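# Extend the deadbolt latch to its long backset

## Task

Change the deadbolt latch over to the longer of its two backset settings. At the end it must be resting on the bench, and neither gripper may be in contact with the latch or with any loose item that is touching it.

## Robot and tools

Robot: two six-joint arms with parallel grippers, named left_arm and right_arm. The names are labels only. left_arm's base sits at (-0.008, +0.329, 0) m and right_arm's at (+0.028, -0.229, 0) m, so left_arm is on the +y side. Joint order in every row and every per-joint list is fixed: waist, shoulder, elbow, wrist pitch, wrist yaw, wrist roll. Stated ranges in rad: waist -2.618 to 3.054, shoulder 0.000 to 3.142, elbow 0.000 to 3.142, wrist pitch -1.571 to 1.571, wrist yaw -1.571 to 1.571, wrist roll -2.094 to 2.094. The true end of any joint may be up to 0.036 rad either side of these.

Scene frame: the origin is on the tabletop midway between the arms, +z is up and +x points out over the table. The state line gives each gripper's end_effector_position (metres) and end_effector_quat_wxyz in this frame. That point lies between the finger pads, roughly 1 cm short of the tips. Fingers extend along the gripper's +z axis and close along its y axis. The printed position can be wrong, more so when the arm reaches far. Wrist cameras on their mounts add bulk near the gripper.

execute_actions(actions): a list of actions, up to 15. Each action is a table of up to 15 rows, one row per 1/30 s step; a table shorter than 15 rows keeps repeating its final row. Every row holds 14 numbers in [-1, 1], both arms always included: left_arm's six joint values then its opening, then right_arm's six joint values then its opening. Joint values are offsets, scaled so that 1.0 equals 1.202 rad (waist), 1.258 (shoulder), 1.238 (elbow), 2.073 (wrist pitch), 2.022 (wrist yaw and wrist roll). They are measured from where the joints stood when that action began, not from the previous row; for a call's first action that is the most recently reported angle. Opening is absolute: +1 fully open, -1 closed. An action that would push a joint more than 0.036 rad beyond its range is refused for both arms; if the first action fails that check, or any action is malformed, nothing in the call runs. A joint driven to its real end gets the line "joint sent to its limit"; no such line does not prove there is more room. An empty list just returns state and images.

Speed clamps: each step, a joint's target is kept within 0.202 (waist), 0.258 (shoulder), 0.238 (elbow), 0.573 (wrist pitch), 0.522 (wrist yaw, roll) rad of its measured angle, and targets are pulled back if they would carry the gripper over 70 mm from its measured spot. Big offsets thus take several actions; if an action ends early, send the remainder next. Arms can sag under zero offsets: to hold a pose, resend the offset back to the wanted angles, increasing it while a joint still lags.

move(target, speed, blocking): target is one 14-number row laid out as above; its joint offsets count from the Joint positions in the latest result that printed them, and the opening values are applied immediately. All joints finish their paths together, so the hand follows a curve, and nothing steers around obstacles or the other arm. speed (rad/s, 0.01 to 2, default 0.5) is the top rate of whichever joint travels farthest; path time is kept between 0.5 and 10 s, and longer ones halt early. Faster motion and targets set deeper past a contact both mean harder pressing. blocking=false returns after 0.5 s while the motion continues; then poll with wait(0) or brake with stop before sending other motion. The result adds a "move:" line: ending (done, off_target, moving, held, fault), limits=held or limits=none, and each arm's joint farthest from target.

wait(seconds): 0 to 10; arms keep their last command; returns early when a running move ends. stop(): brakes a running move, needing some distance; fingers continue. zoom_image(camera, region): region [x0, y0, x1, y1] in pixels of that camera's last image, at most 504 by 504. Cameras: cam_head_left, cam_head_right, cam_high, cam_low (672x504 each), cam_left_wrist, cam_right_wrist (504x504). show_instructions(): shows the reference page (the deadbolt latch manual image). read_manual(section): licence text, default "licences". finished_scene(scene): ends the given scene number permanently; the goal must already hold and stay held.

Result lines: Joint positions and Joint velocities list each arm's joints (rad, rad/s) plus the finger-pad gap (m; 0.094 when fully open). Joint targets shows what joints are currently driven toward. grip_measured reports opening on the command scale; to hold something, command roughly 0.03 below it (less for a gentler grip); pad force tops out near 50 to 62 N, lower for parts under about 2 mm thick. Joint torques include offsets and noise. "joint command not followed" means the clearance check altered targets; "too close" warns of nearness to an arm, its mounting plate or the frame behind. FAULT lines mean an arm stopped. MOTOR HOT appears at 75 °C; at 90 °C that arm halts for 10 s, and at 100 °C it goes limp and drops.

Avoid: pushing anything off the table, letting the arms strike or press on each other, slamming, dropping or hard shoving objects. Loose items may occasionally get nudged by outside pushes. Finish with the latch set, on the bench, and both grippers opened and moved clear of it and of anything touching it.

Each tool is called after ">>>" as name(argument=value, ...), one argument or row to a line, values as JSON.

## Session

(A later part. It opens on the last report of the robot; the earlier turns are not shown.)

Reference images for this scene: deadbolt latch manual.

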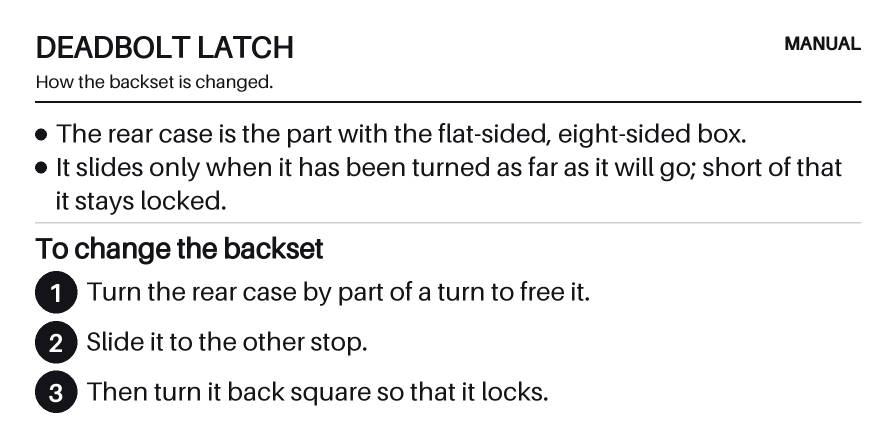

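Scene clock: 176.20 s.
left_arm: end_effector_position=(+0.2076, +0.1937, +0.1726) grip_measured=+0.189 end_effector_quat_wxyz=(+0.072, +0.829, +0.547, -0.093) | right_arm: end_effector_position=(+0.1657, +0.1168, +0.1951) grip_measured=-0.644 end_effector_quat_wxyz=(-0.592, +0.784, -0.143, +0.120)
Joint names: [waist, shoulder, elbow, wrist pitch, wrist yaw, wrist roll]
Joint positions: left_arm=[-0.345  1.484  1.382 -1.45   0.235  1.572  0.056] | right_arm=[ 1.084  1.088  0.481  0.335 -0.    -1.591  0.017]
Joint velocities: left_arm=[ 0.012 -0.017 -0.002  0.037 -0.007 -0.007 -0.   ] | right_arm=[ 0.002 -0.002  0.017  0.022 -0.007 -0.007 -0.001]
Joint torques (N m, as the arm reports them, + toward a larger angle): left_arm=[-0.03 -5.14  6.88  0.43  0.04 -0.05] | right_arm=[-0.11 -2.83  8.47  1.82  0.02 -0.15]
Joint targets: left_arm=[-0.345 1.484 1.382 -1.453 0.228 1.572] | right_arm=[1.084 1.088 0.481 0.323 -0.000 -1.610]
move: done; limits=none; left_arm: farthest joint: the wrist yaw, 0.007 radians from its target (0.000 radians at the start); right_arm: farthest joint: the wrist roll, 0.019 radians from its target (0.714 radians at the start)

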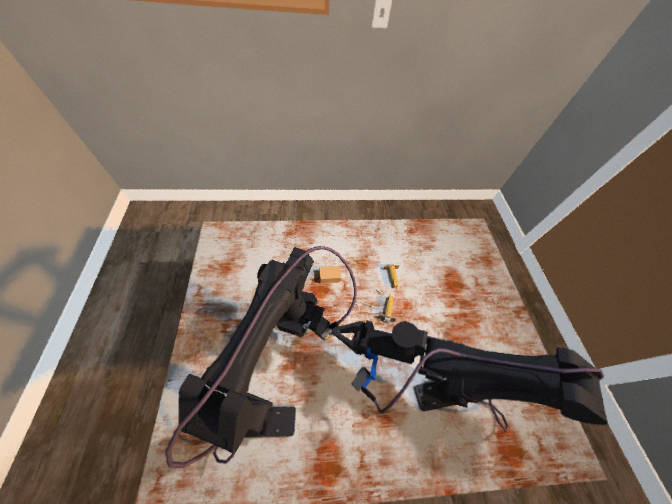

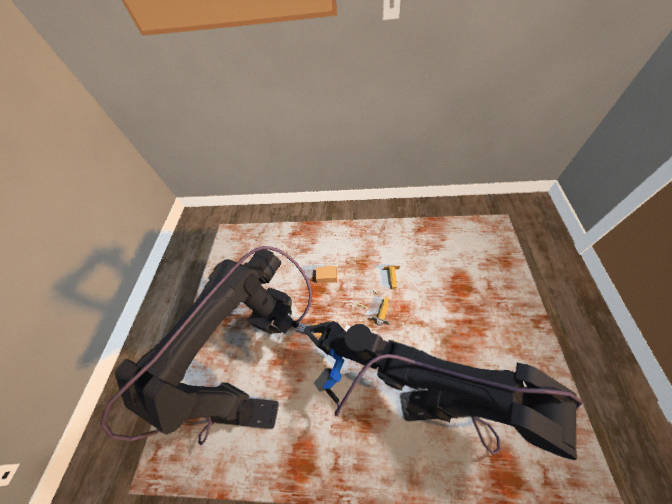

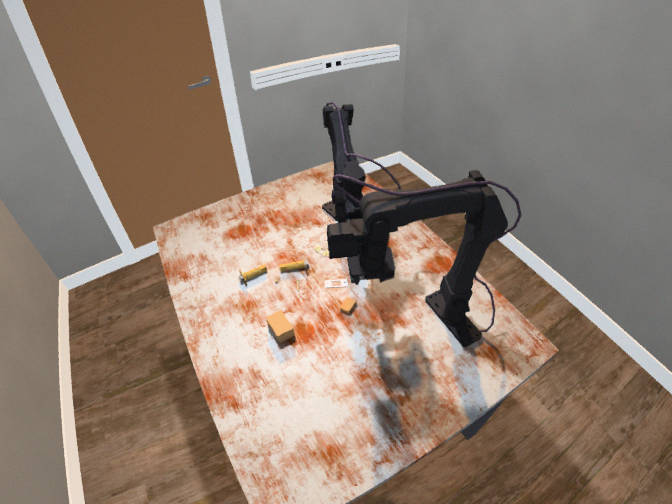

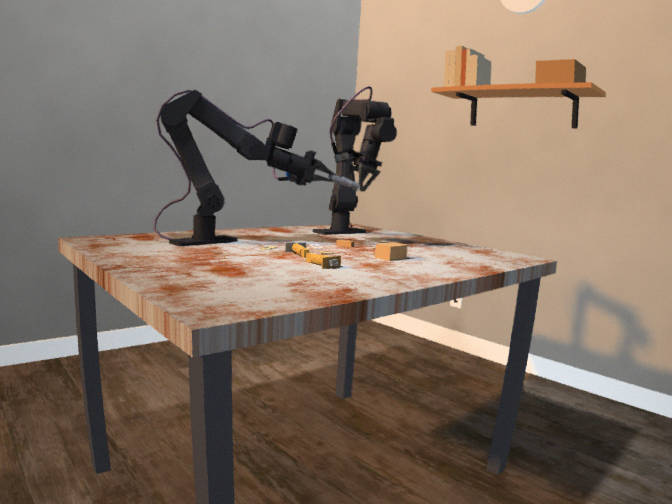

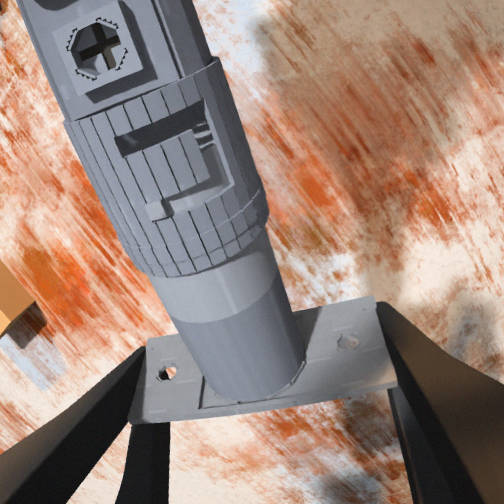

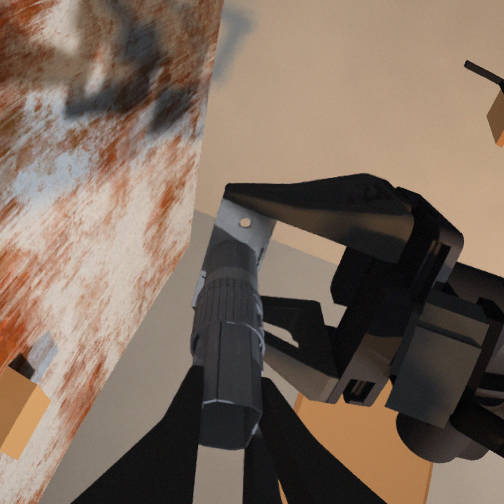

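>>> move(
  target=[0,0,0,0,0.008,0,0.15, 0,0,0,-0.006,0,0.004,-0.2],
)

>>> move(
  target=[0.2,0,0,0,-0.02,0,0.15, 0,0,0,-0.006,0,0,-0.2],
  speed=0.4,
)

>>> move(
  target=[0.28,0.135,-0.33,0.26,-0.1,0,0.15, 0,0,0,-0.006,0,0,-0.2],
  speed=0.5,
)

Scene clock: 186.27 s.
left_arm: end_effector_position=(+0.2079, +0.1942, +0.1725) grip_measured=+0.189 end_effector_quat_wxyz=(+0.071, +0.829, +0.547, -0.091) | right_arm: end_effector_position=(+0.1657, +0.1169, +0.1955) grip_measured=-0.202 end_effector_quat_wxyz=(-0.593, +0.783, -0.143, +0.120)
Joint names: [waist, shoulder, elbow, wrist pitch, wrist yaw, wrist roll]
Joint positions: left_arm=[-0.345  1.484  1.382 -1.45   0.231  1.572  0.056] | right_arm=[ 1.084  1.088  0.481  0.337 -0.    -1.591  0.037]
Joint velocities: left_arm=[-0.002 -0.022 -0.007 -0.007 -0.037 -0.051 -0.001] | right_arm=[-0.017 -0.017  0.002 -0.037 -0.11  -0.022 -0.001]
Joint torques (N m, as the arm reports them, + toward a larger angle): left_arm=[ 0.   -5.13  6.87  0.42  0.26 -0.03] | right_arm=[-0.06 -3.14  8.25  1.75  0.02  0.13]
Joint targets: left_arm=[-0.345 1.484 1.382 -1.450 0.251 1.572] | right_arm=[1.084 1.088 0.481 0.322 -0.000 -1.582]
move: done; limits=none; left_arm: farthest joint: the wrist yaw, 0.020 radians from its target (0.016 radians at the start); right_arm: farthest joint: the wrist pitch, 0.014 radians from its target (0.012 radians at the start)

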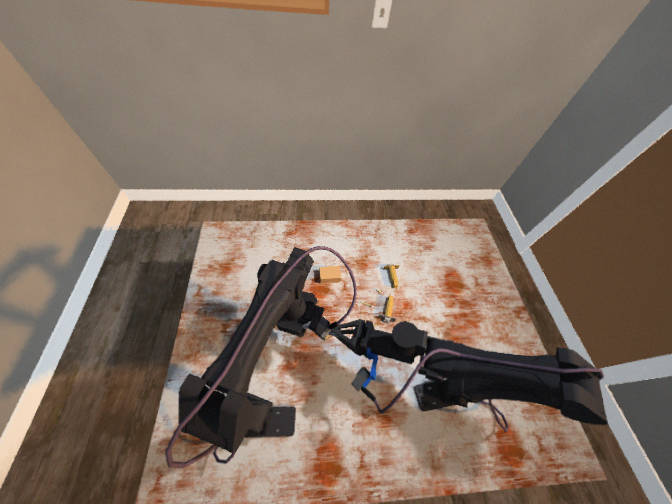

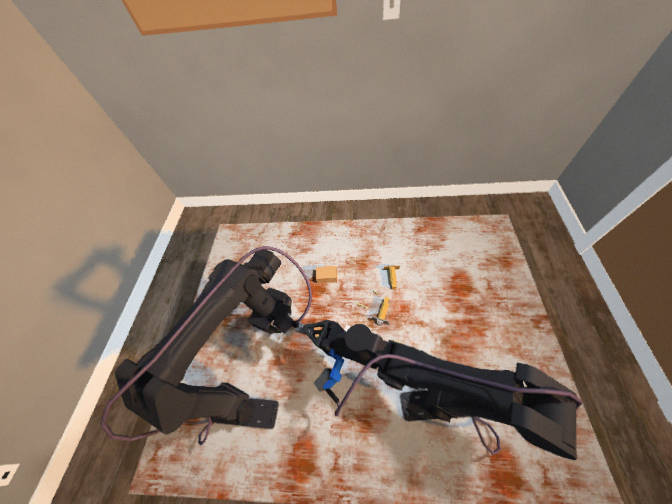

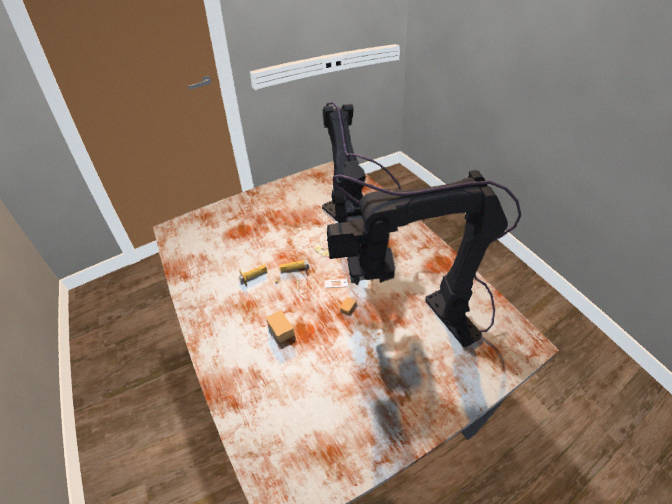

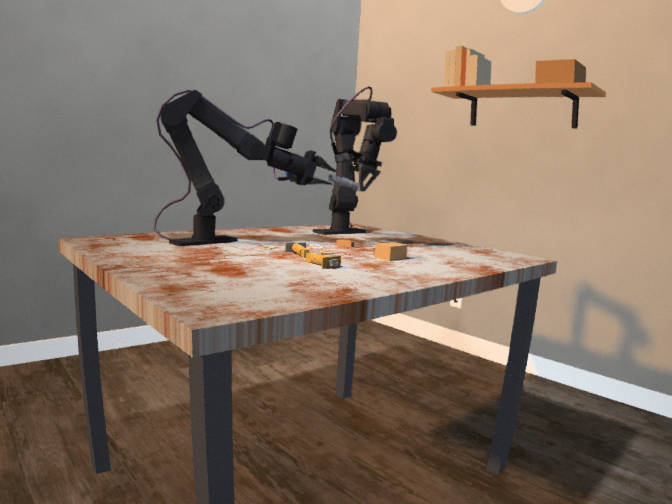

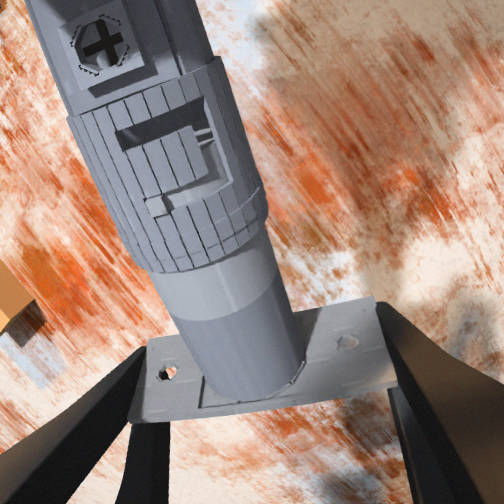

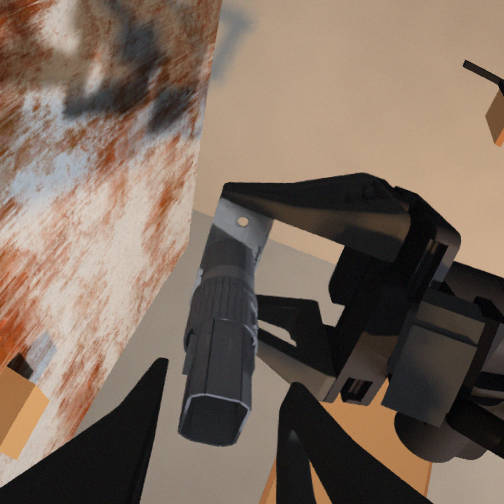

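Scene clock: 187.23 s.
left_arm: end_effector_position=(+0.2349, +0.2566, +0.1707) grip_measured=+0.189 end_effector_quat_wxyz=(+0.066, +0.761, +0.642, -0.064) | right_arm: end_effector_position=(+0.1658, +0.1170, +0.1960) grip_measured=-0.202 end_effector_quat_wxyz=(-0.594, +0.782, -0.143, +0.121)
Joint names: [waist, shoulder, elbow, wrist pitch, wrist yaw, wrist roll]
Joint positions: left_arm=[-0.109  1.484  1.382 -1.45   0.183  1.572  0.056] | right_arm=[ 1.084  1.088  0.481  0.339 -0.    -1.591  0.037]
Joint velocities: left_arm=[-0.002  0.012  0.017  0.037 -0.066 -0.022 -0.   ] | right_arm=[-0.012 -0.007 -0.002  0.007 -0.066  0.037  0.001]
Joint torques (N m, as the arm reports them, + toward a larger angle): left_arm=[ 0.3  -5.14  6.9   0.43  0.15 -0.04] | right_arm=[ 0.09 -2.95  8.41  1.81  0.03 -0.02]
Joint targets: left_arm=[-0.105 1.484 1.382 -1.450 0.190 1.572] | right_arm=[1.084 1.088 0.481 0.325 -0.000 -1.591]
move: done; limits=none; left_arm: farthest joint: the wrist yaw, 0.007 radians from its target (0.041 radians at the start); right_arm: farthest joint: the wrist pitch, 0.014 radians from its target (0.012 radians at the start)

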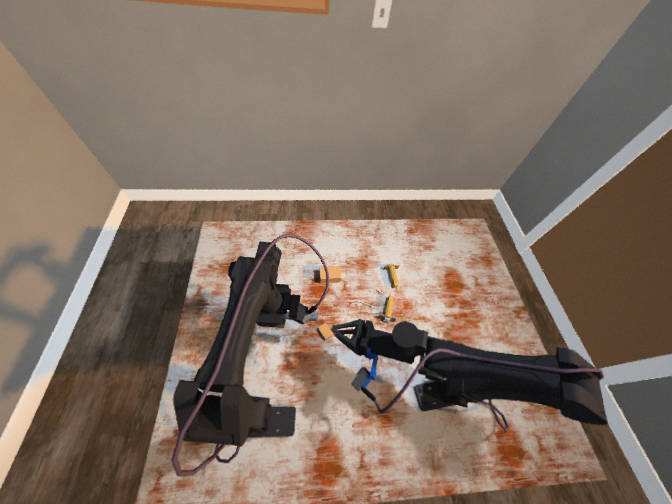

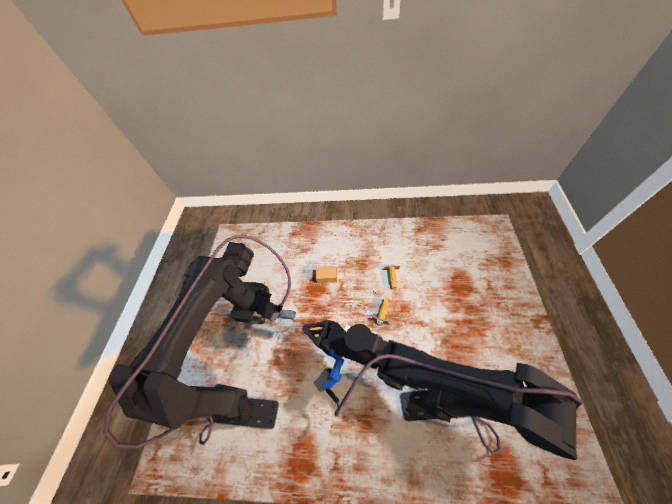

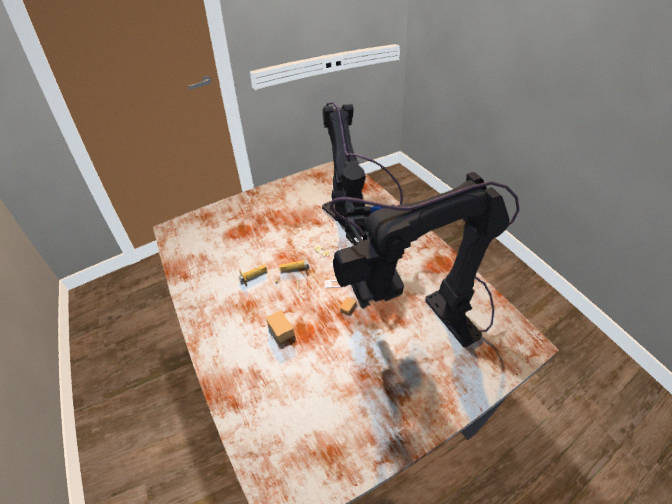

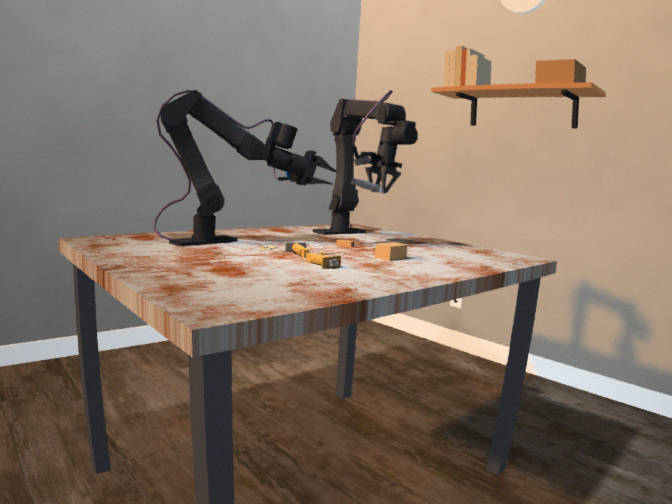

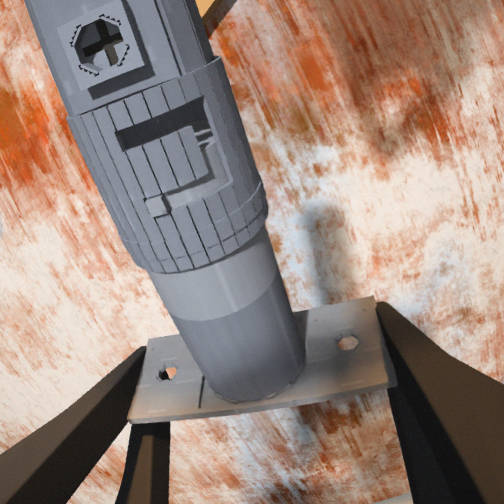

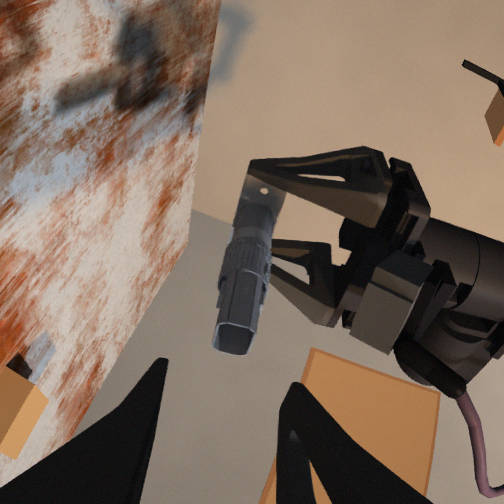

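Scene clock: 189.07 s.
left_arm: end_effector_position=(+0.2549, +0.3777, +0.0281) grip_measured=+0.189 end_effector_quat_wxyz=(-0.011, +0.646, +0.763, +0.002) | right_arm: end_effector_position=(+0.1658, +0.1171, +0.1965) grip_measured=-0.202 end_effector_quat_wxyz=(-0.595, +0.782, -0.143, +0.121)
Joint names: [waist, shoulder, elbow, wrist pitch, wrist yaw, wrist roll]
Joint positions: left_arm=[ 0.223  1.651  0.98  -0.912 -0.019  1.572  0.056] | right_arm=[ 1.084  1.088  0.481  0.341 -0.    -1.591  0.037]
Joint velocities: left_arm=[ 0.007 -0.017 -0.012  0.007 -0.007 -0.007  0.001] | right_arm=[-0.017 -0.007  0.007 -0.081 -0.022  0.022 -0.   ]
Joint torques (N m, as the arm reports them, + toward a larger angle): left_arm=[ 0.29 -6.11  5.83  0.42  0.01 -0.04] | right_arm=[-0.05 -3.02  8.57  1.75  0.03 -0.01]
Joint targets: left_arm=[0.227 1.654 0.973 -0.910 -0.019 1.572] | right_arm=[1.084 1.088 0.481 0.326 -0.000 -1.591]
move: done; limits=none; left_arm: farthest joint: the elbow, 0.007 radians from its target (0.408 radians at the start); right_arm: farthest joint: the wrist pitch, 0.015 radians from its target (0.012 radians at the start)

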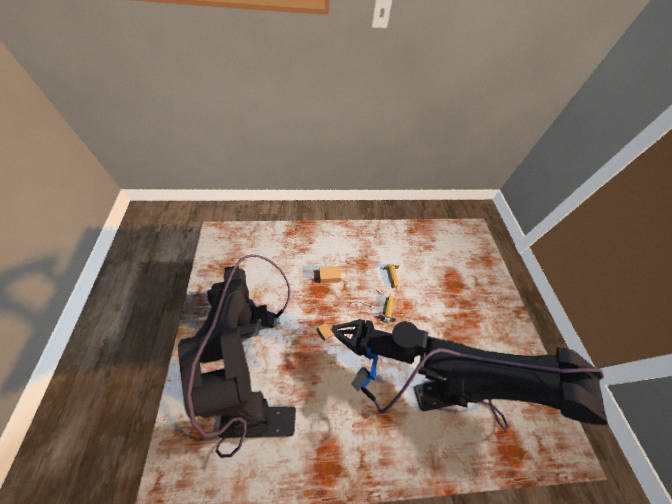

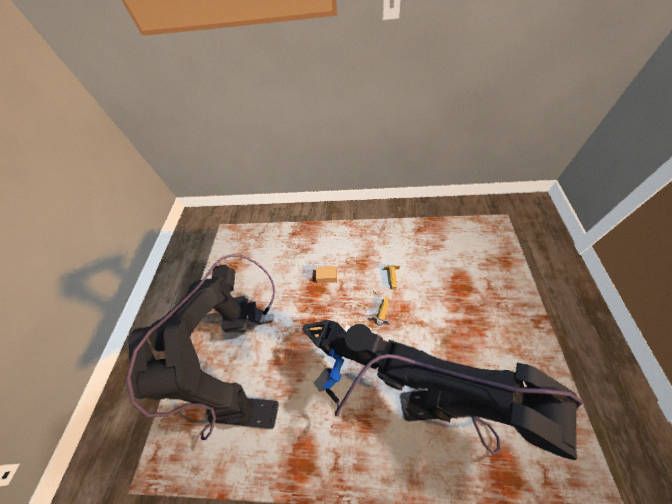

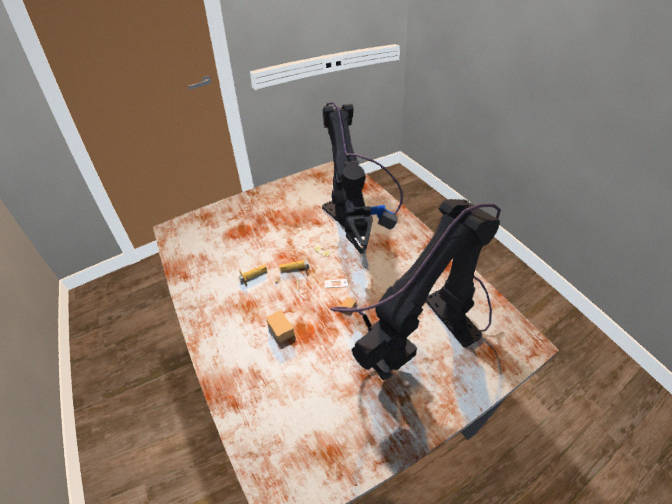

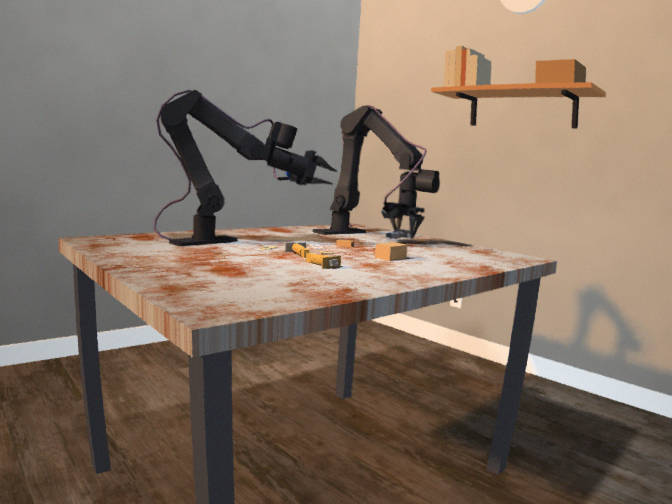

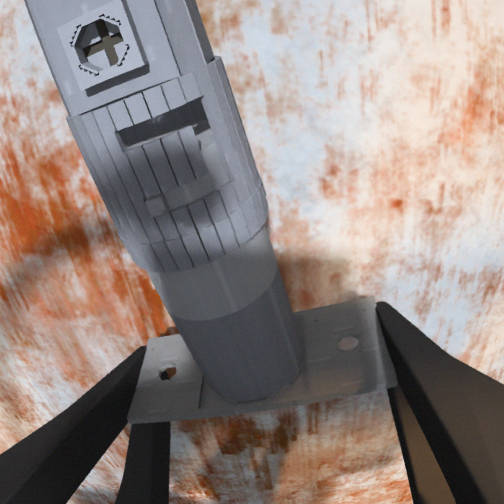

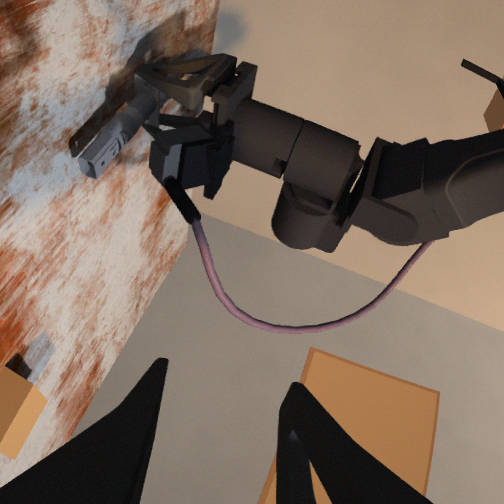

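>>> move(
  target=[0,0.056,0,0.037,0.012,0,0.15, 0,0,0,-0.006,0,0,-0.2],
  speed=0.08,
)

Scene clock: 193.00 s.
left_arm: end_effector_position=(+0.2676, +0.3783, +0.0124) grip_measured=+0.189 end_effector_quat_wxyz=(-0.003, +0.646, +0.763, +0.004) | right_arm: end_effector_position=(+0.1659, +0.1173, +0.1970) grip_measured=-0.202 end_effector_quat_wxyz=(-0.596, +0.781, -0.143, +0.121)
Joint names: [waist, shoulder, elbow, wrist pitch, wrist yaw, wrist roll]
Joint positions: left_arm=[ 0.223  1.712  0.98  -0.837 -0.01   1.572  0.056] | right_arm=[ 1.084  1.088  0.481  0.343 -0.    -1.591  0.037]
Joint velocities: left_arm=[ 0.002 -0.007  0.007 -0.095 -0.066  0.022 -0.001] | right_arm=[ 0.007 -0.017  0.002  0.022  0.022 -0.022 -0.001]
Joint torques (N m, as the arm reports them, + toward a larger angle): left_arm=[-0.02 -6.18  6.27  0.4   0.11 -0.03] | right_arm=[-0.04 -2.74  8.44  1.79 -0.01  0.02]
Joint targets: left_arm=[0.223 1.721 0.980 -0.836 0.005 1.572] | right_arm=[1.084 1.088 0.481 0.329 -0.000 -1.591]
move: done; limits=none; left_arm: farthest joint: the wrist yaw, 0.016 radians from its target (0.024 radians at the start); right_arm: farthest joint: the wrist pitch, 0.015 radians from its target (0.013 radians at the start)

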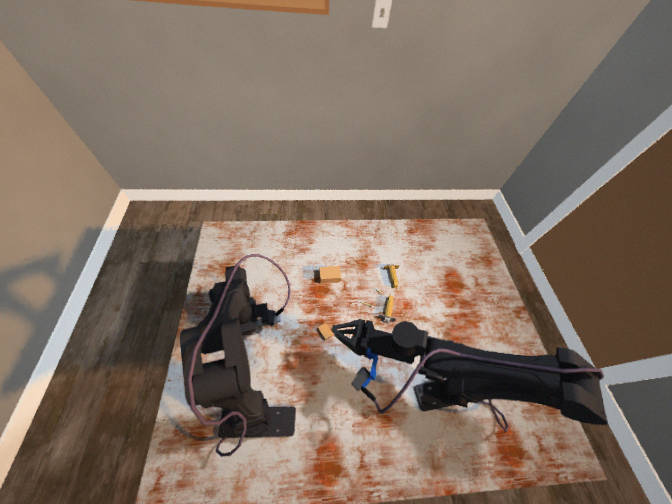

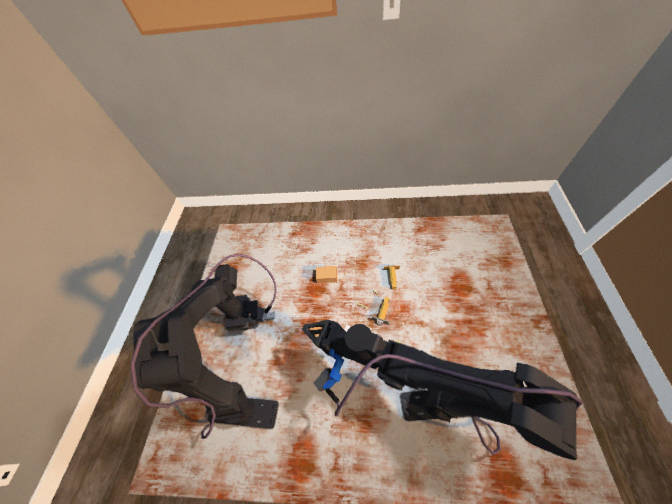

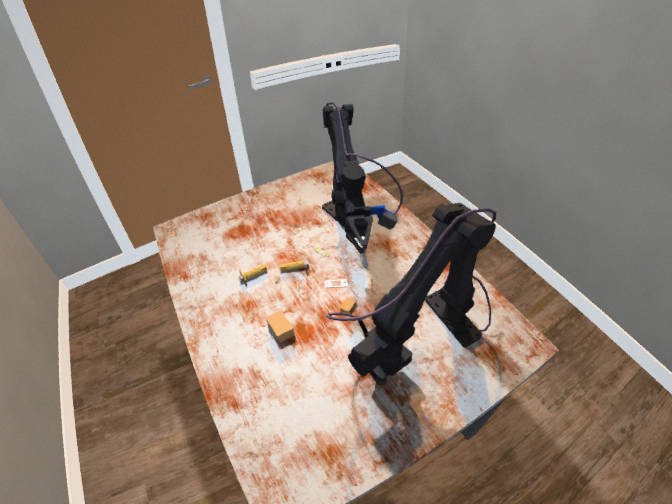

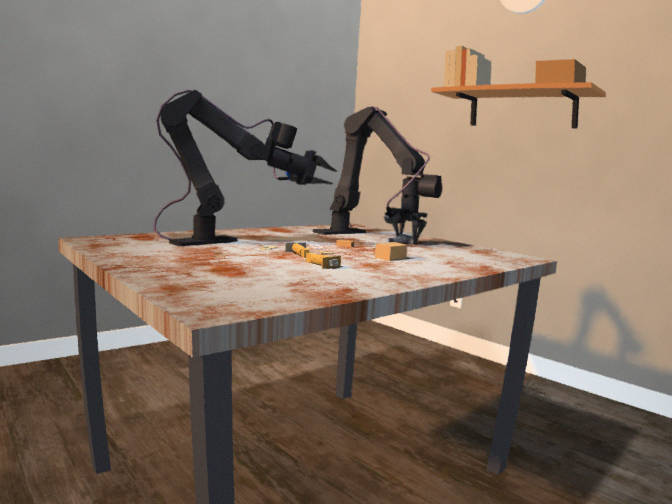

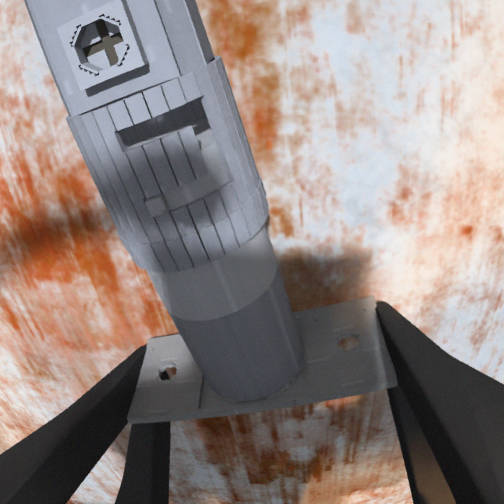

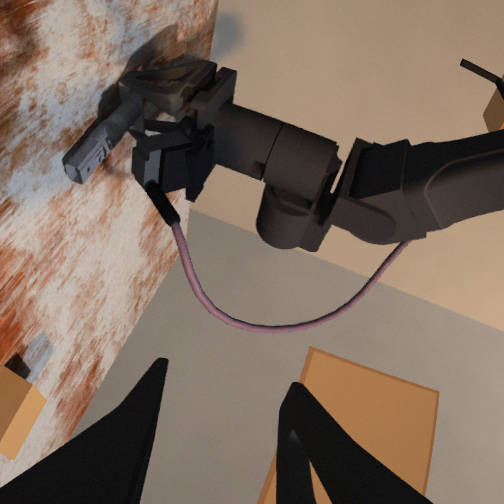

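>>> move(
  target=[0,0,0,0,0,0,0.75, 0,0,0,-0.006,0,0,-0.2],
)

>>> move(
  target=[0,-0.12,0.14,-0.135,0,0,0.75, 0,0,0,-0.006,0,0,-0.2],
  speed=0.4,
)

Scene clock: 197.20 s.
left_arm: end_effector_position=(+0.2678, +0.3782, +0.0124) grip_measured=+0.748 end_effector_quat_wxyz=(-0.003, +0.646, +0.763, +0.004) | right_arm: end_effector_position=(+0.1659, +0.1174, +0.1974) grip_measured=-0.202 end_effector_quat_wxyz=(-0.596, +0.781, -0.143, +0.121)
Joint names: [waist, shoulder, elbow, wrist pitch, wrist yaw, wrist roll]
Joint positions: left_arm=[ 0.223  1.712  0.98  -0.837 -0.01   1.572  0.082] | right_arm=[ 1.084  1.088  0.481  0.345 -0.    -1.591  0.037]
Joint velocities: left_arm=[ 0.002 -0.002  0.002  0.022  0.007 -0.037 -0.001] | right_arm=[-0.007  0.007 -0.002 -0.007 -0.095  0.051  0.   ]
Joint torques (N m, as the arm reports them, + toward a larger angle): left_arm=[-0.02 -6.94  6.3   0.39 -0.02 -0.04] | right_arm=[ 0.03 -2.9   8.52  1.8   0.    0.05]
Joint targets: left_arm=[0.223 1.712 0.980 -0.837 -0.010 1.572] | right_arm=[1.084 1.088 0.481 0.331 -0.000 -1.591]
move: done; limits=none; left_arm: farthest joint: the waist, 0.000 radians from its target (0.000 radians at the start); right_arm: farthest joint: the wrist pitch, 0.014 radians from its target (0.013 radians at the start)

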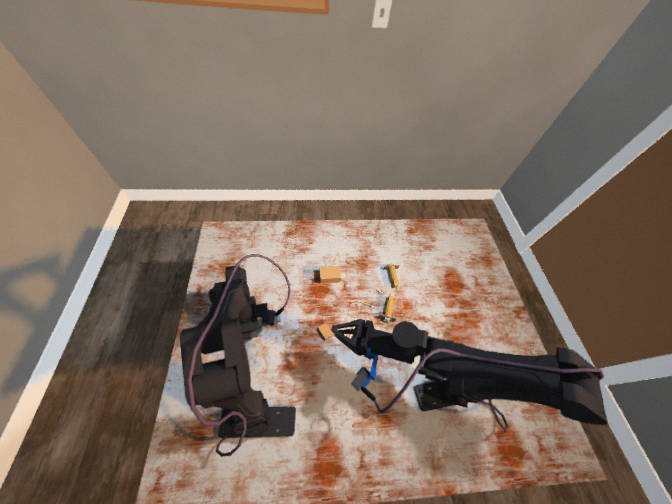

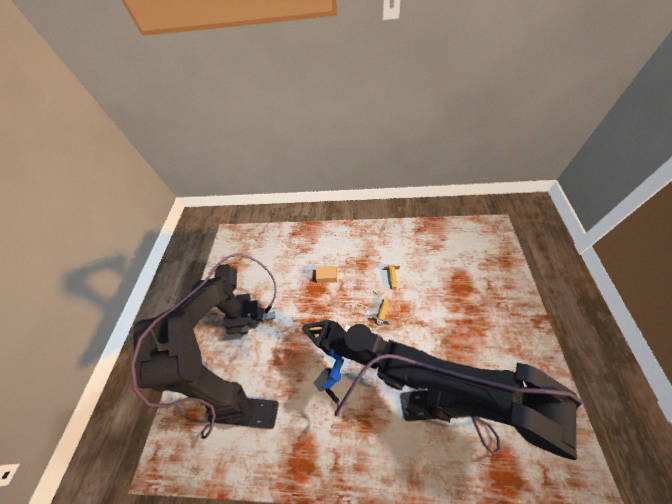

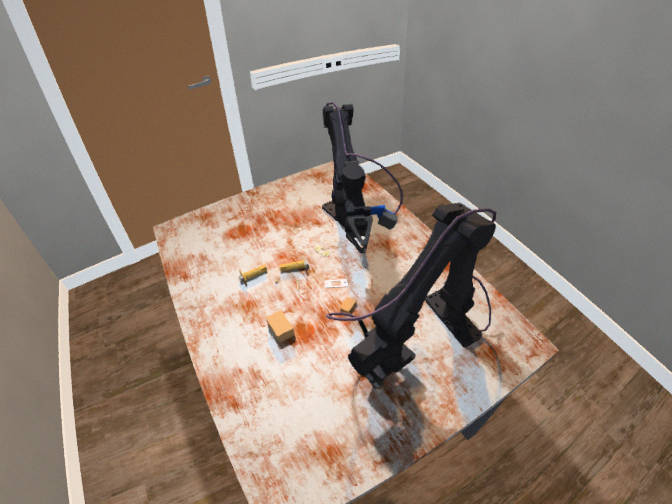

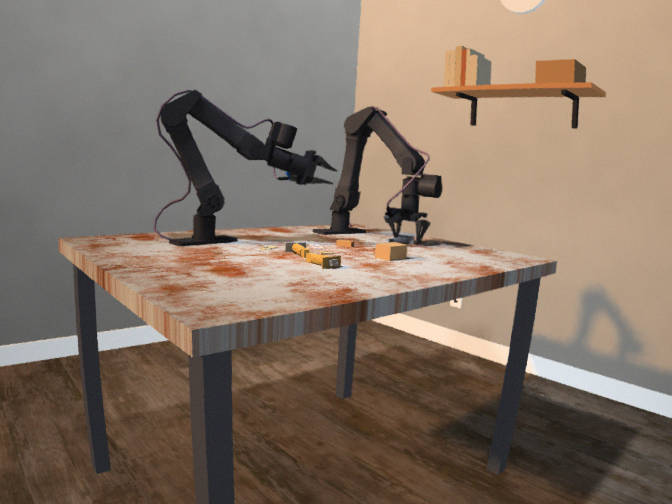

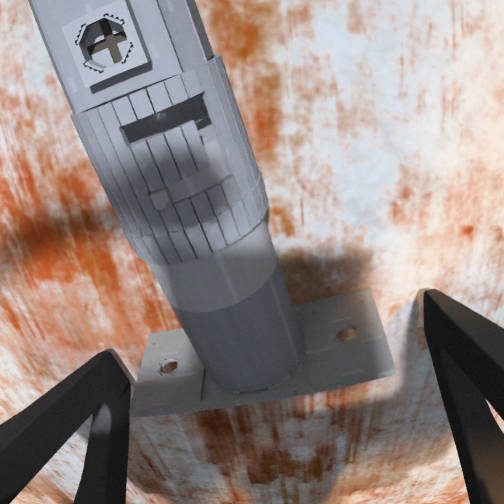

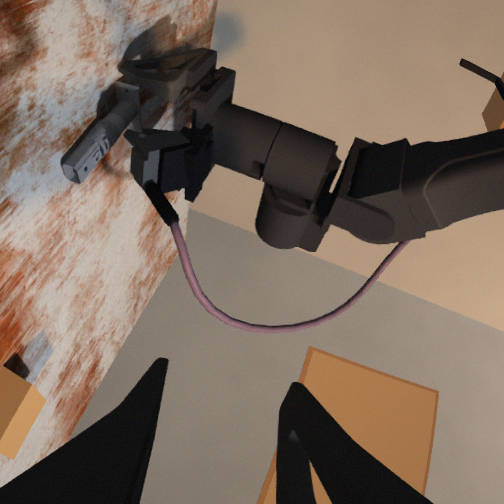

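Scene clock: 198.63 s.
left_arm: end_effector_position=(+0.2633, +0.3775, +0.0834) grip_measured=+0.748 end_effector_quat_wxyz=(+0.005, +0.646, +0.763, +0.014) | right_arm: end_effector_position=(+0.1660, +0.1175, +0.1980) grip_measured=-0.202 end_effector_quat_wxyz=(-0.597, +0.780, -0.142, +0.121)
Joint names: [waist, shoulder, elbow, wrist pitch, wrist yaw, wrist roll]
Joint positions: left_arm=[ 0.223  1.577  1.134 -1.099 -0.01   1.572  0.082] | right_arm=[ 1.084  1.088  0.481  0.347 -0.    -1.591  0.037]
Joint velocities: left_arm=[ 0.002  0.002 -0.017 -0.066 -0.11  -0.037  0.001] | right_arm=[-0.012 -0.002 -0.012 -0.022 -0.066 -0.007 -0.001]
Joint torques (N m, as the arm reports them, + toward a larger angle): left_arm=[-0.06 -7.37  8.59  0.3  -0.02 -0.04] | right_arm=[ 0.21 -3.05  8.43  1.78  0.02 -0.01]
Joint targets: left_arm=[0.223 1.561 1.154 -1.117 -0.010 1.572] | right_arm=[1.084 1.088 0.481 0.333 -0.000 -1.591]
move: done; limits=none; left_arm: farthest joint: the elbow, 0.020 radians from its target (0.173 radians at the start); right_arm: farthest joint: the wrist pitch, 0.015 radians from its target (0.012 radians at the start)

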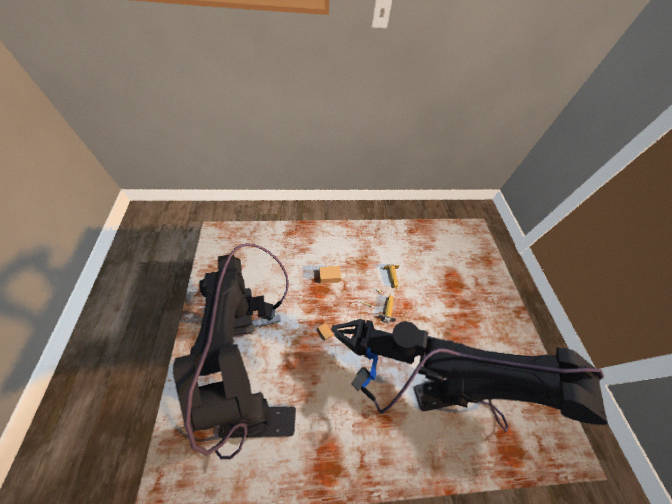

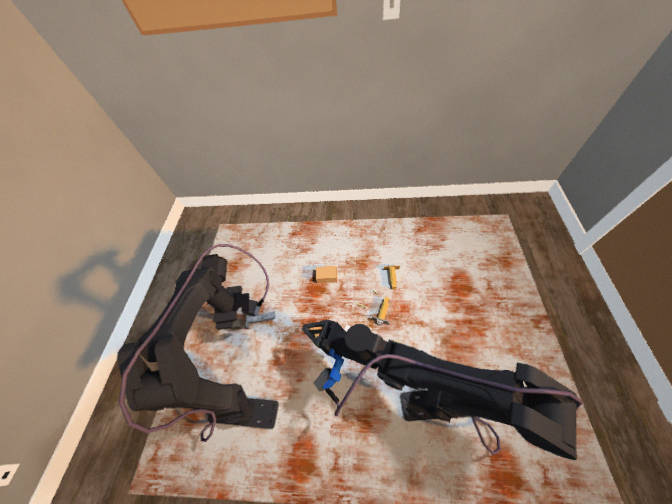

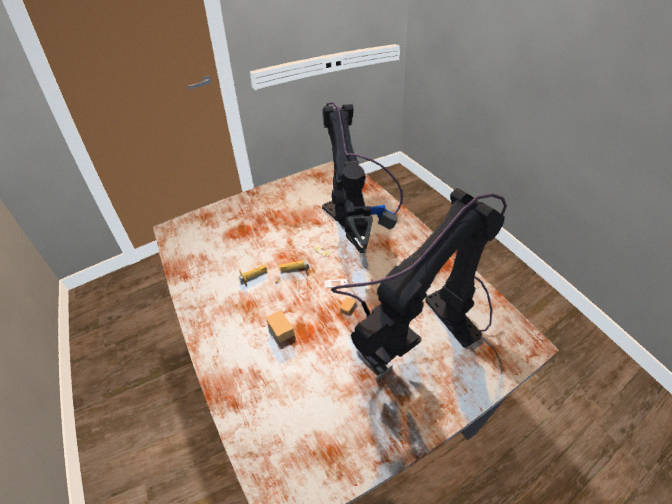

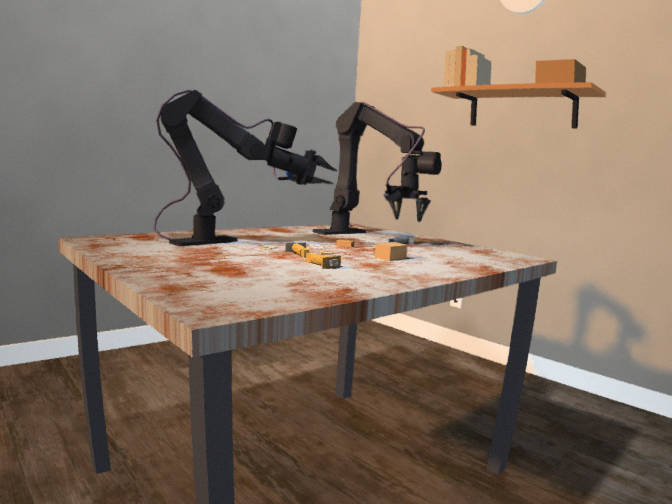

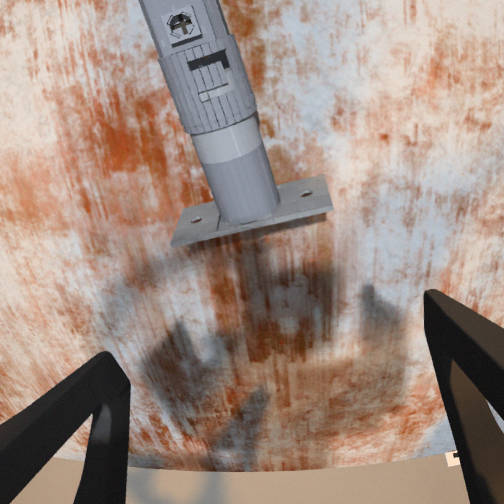

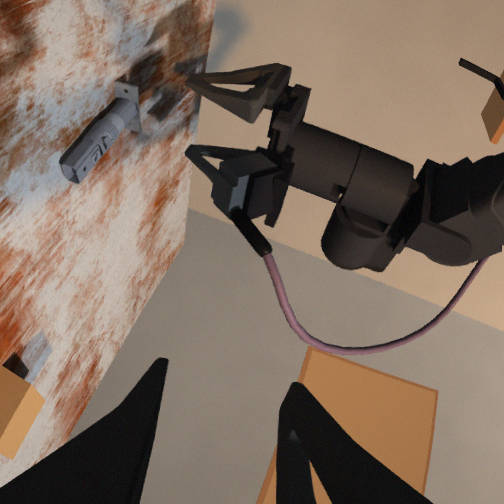

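>>> finished_scene(
  scene=2,
)

The scene is finished: the task was done.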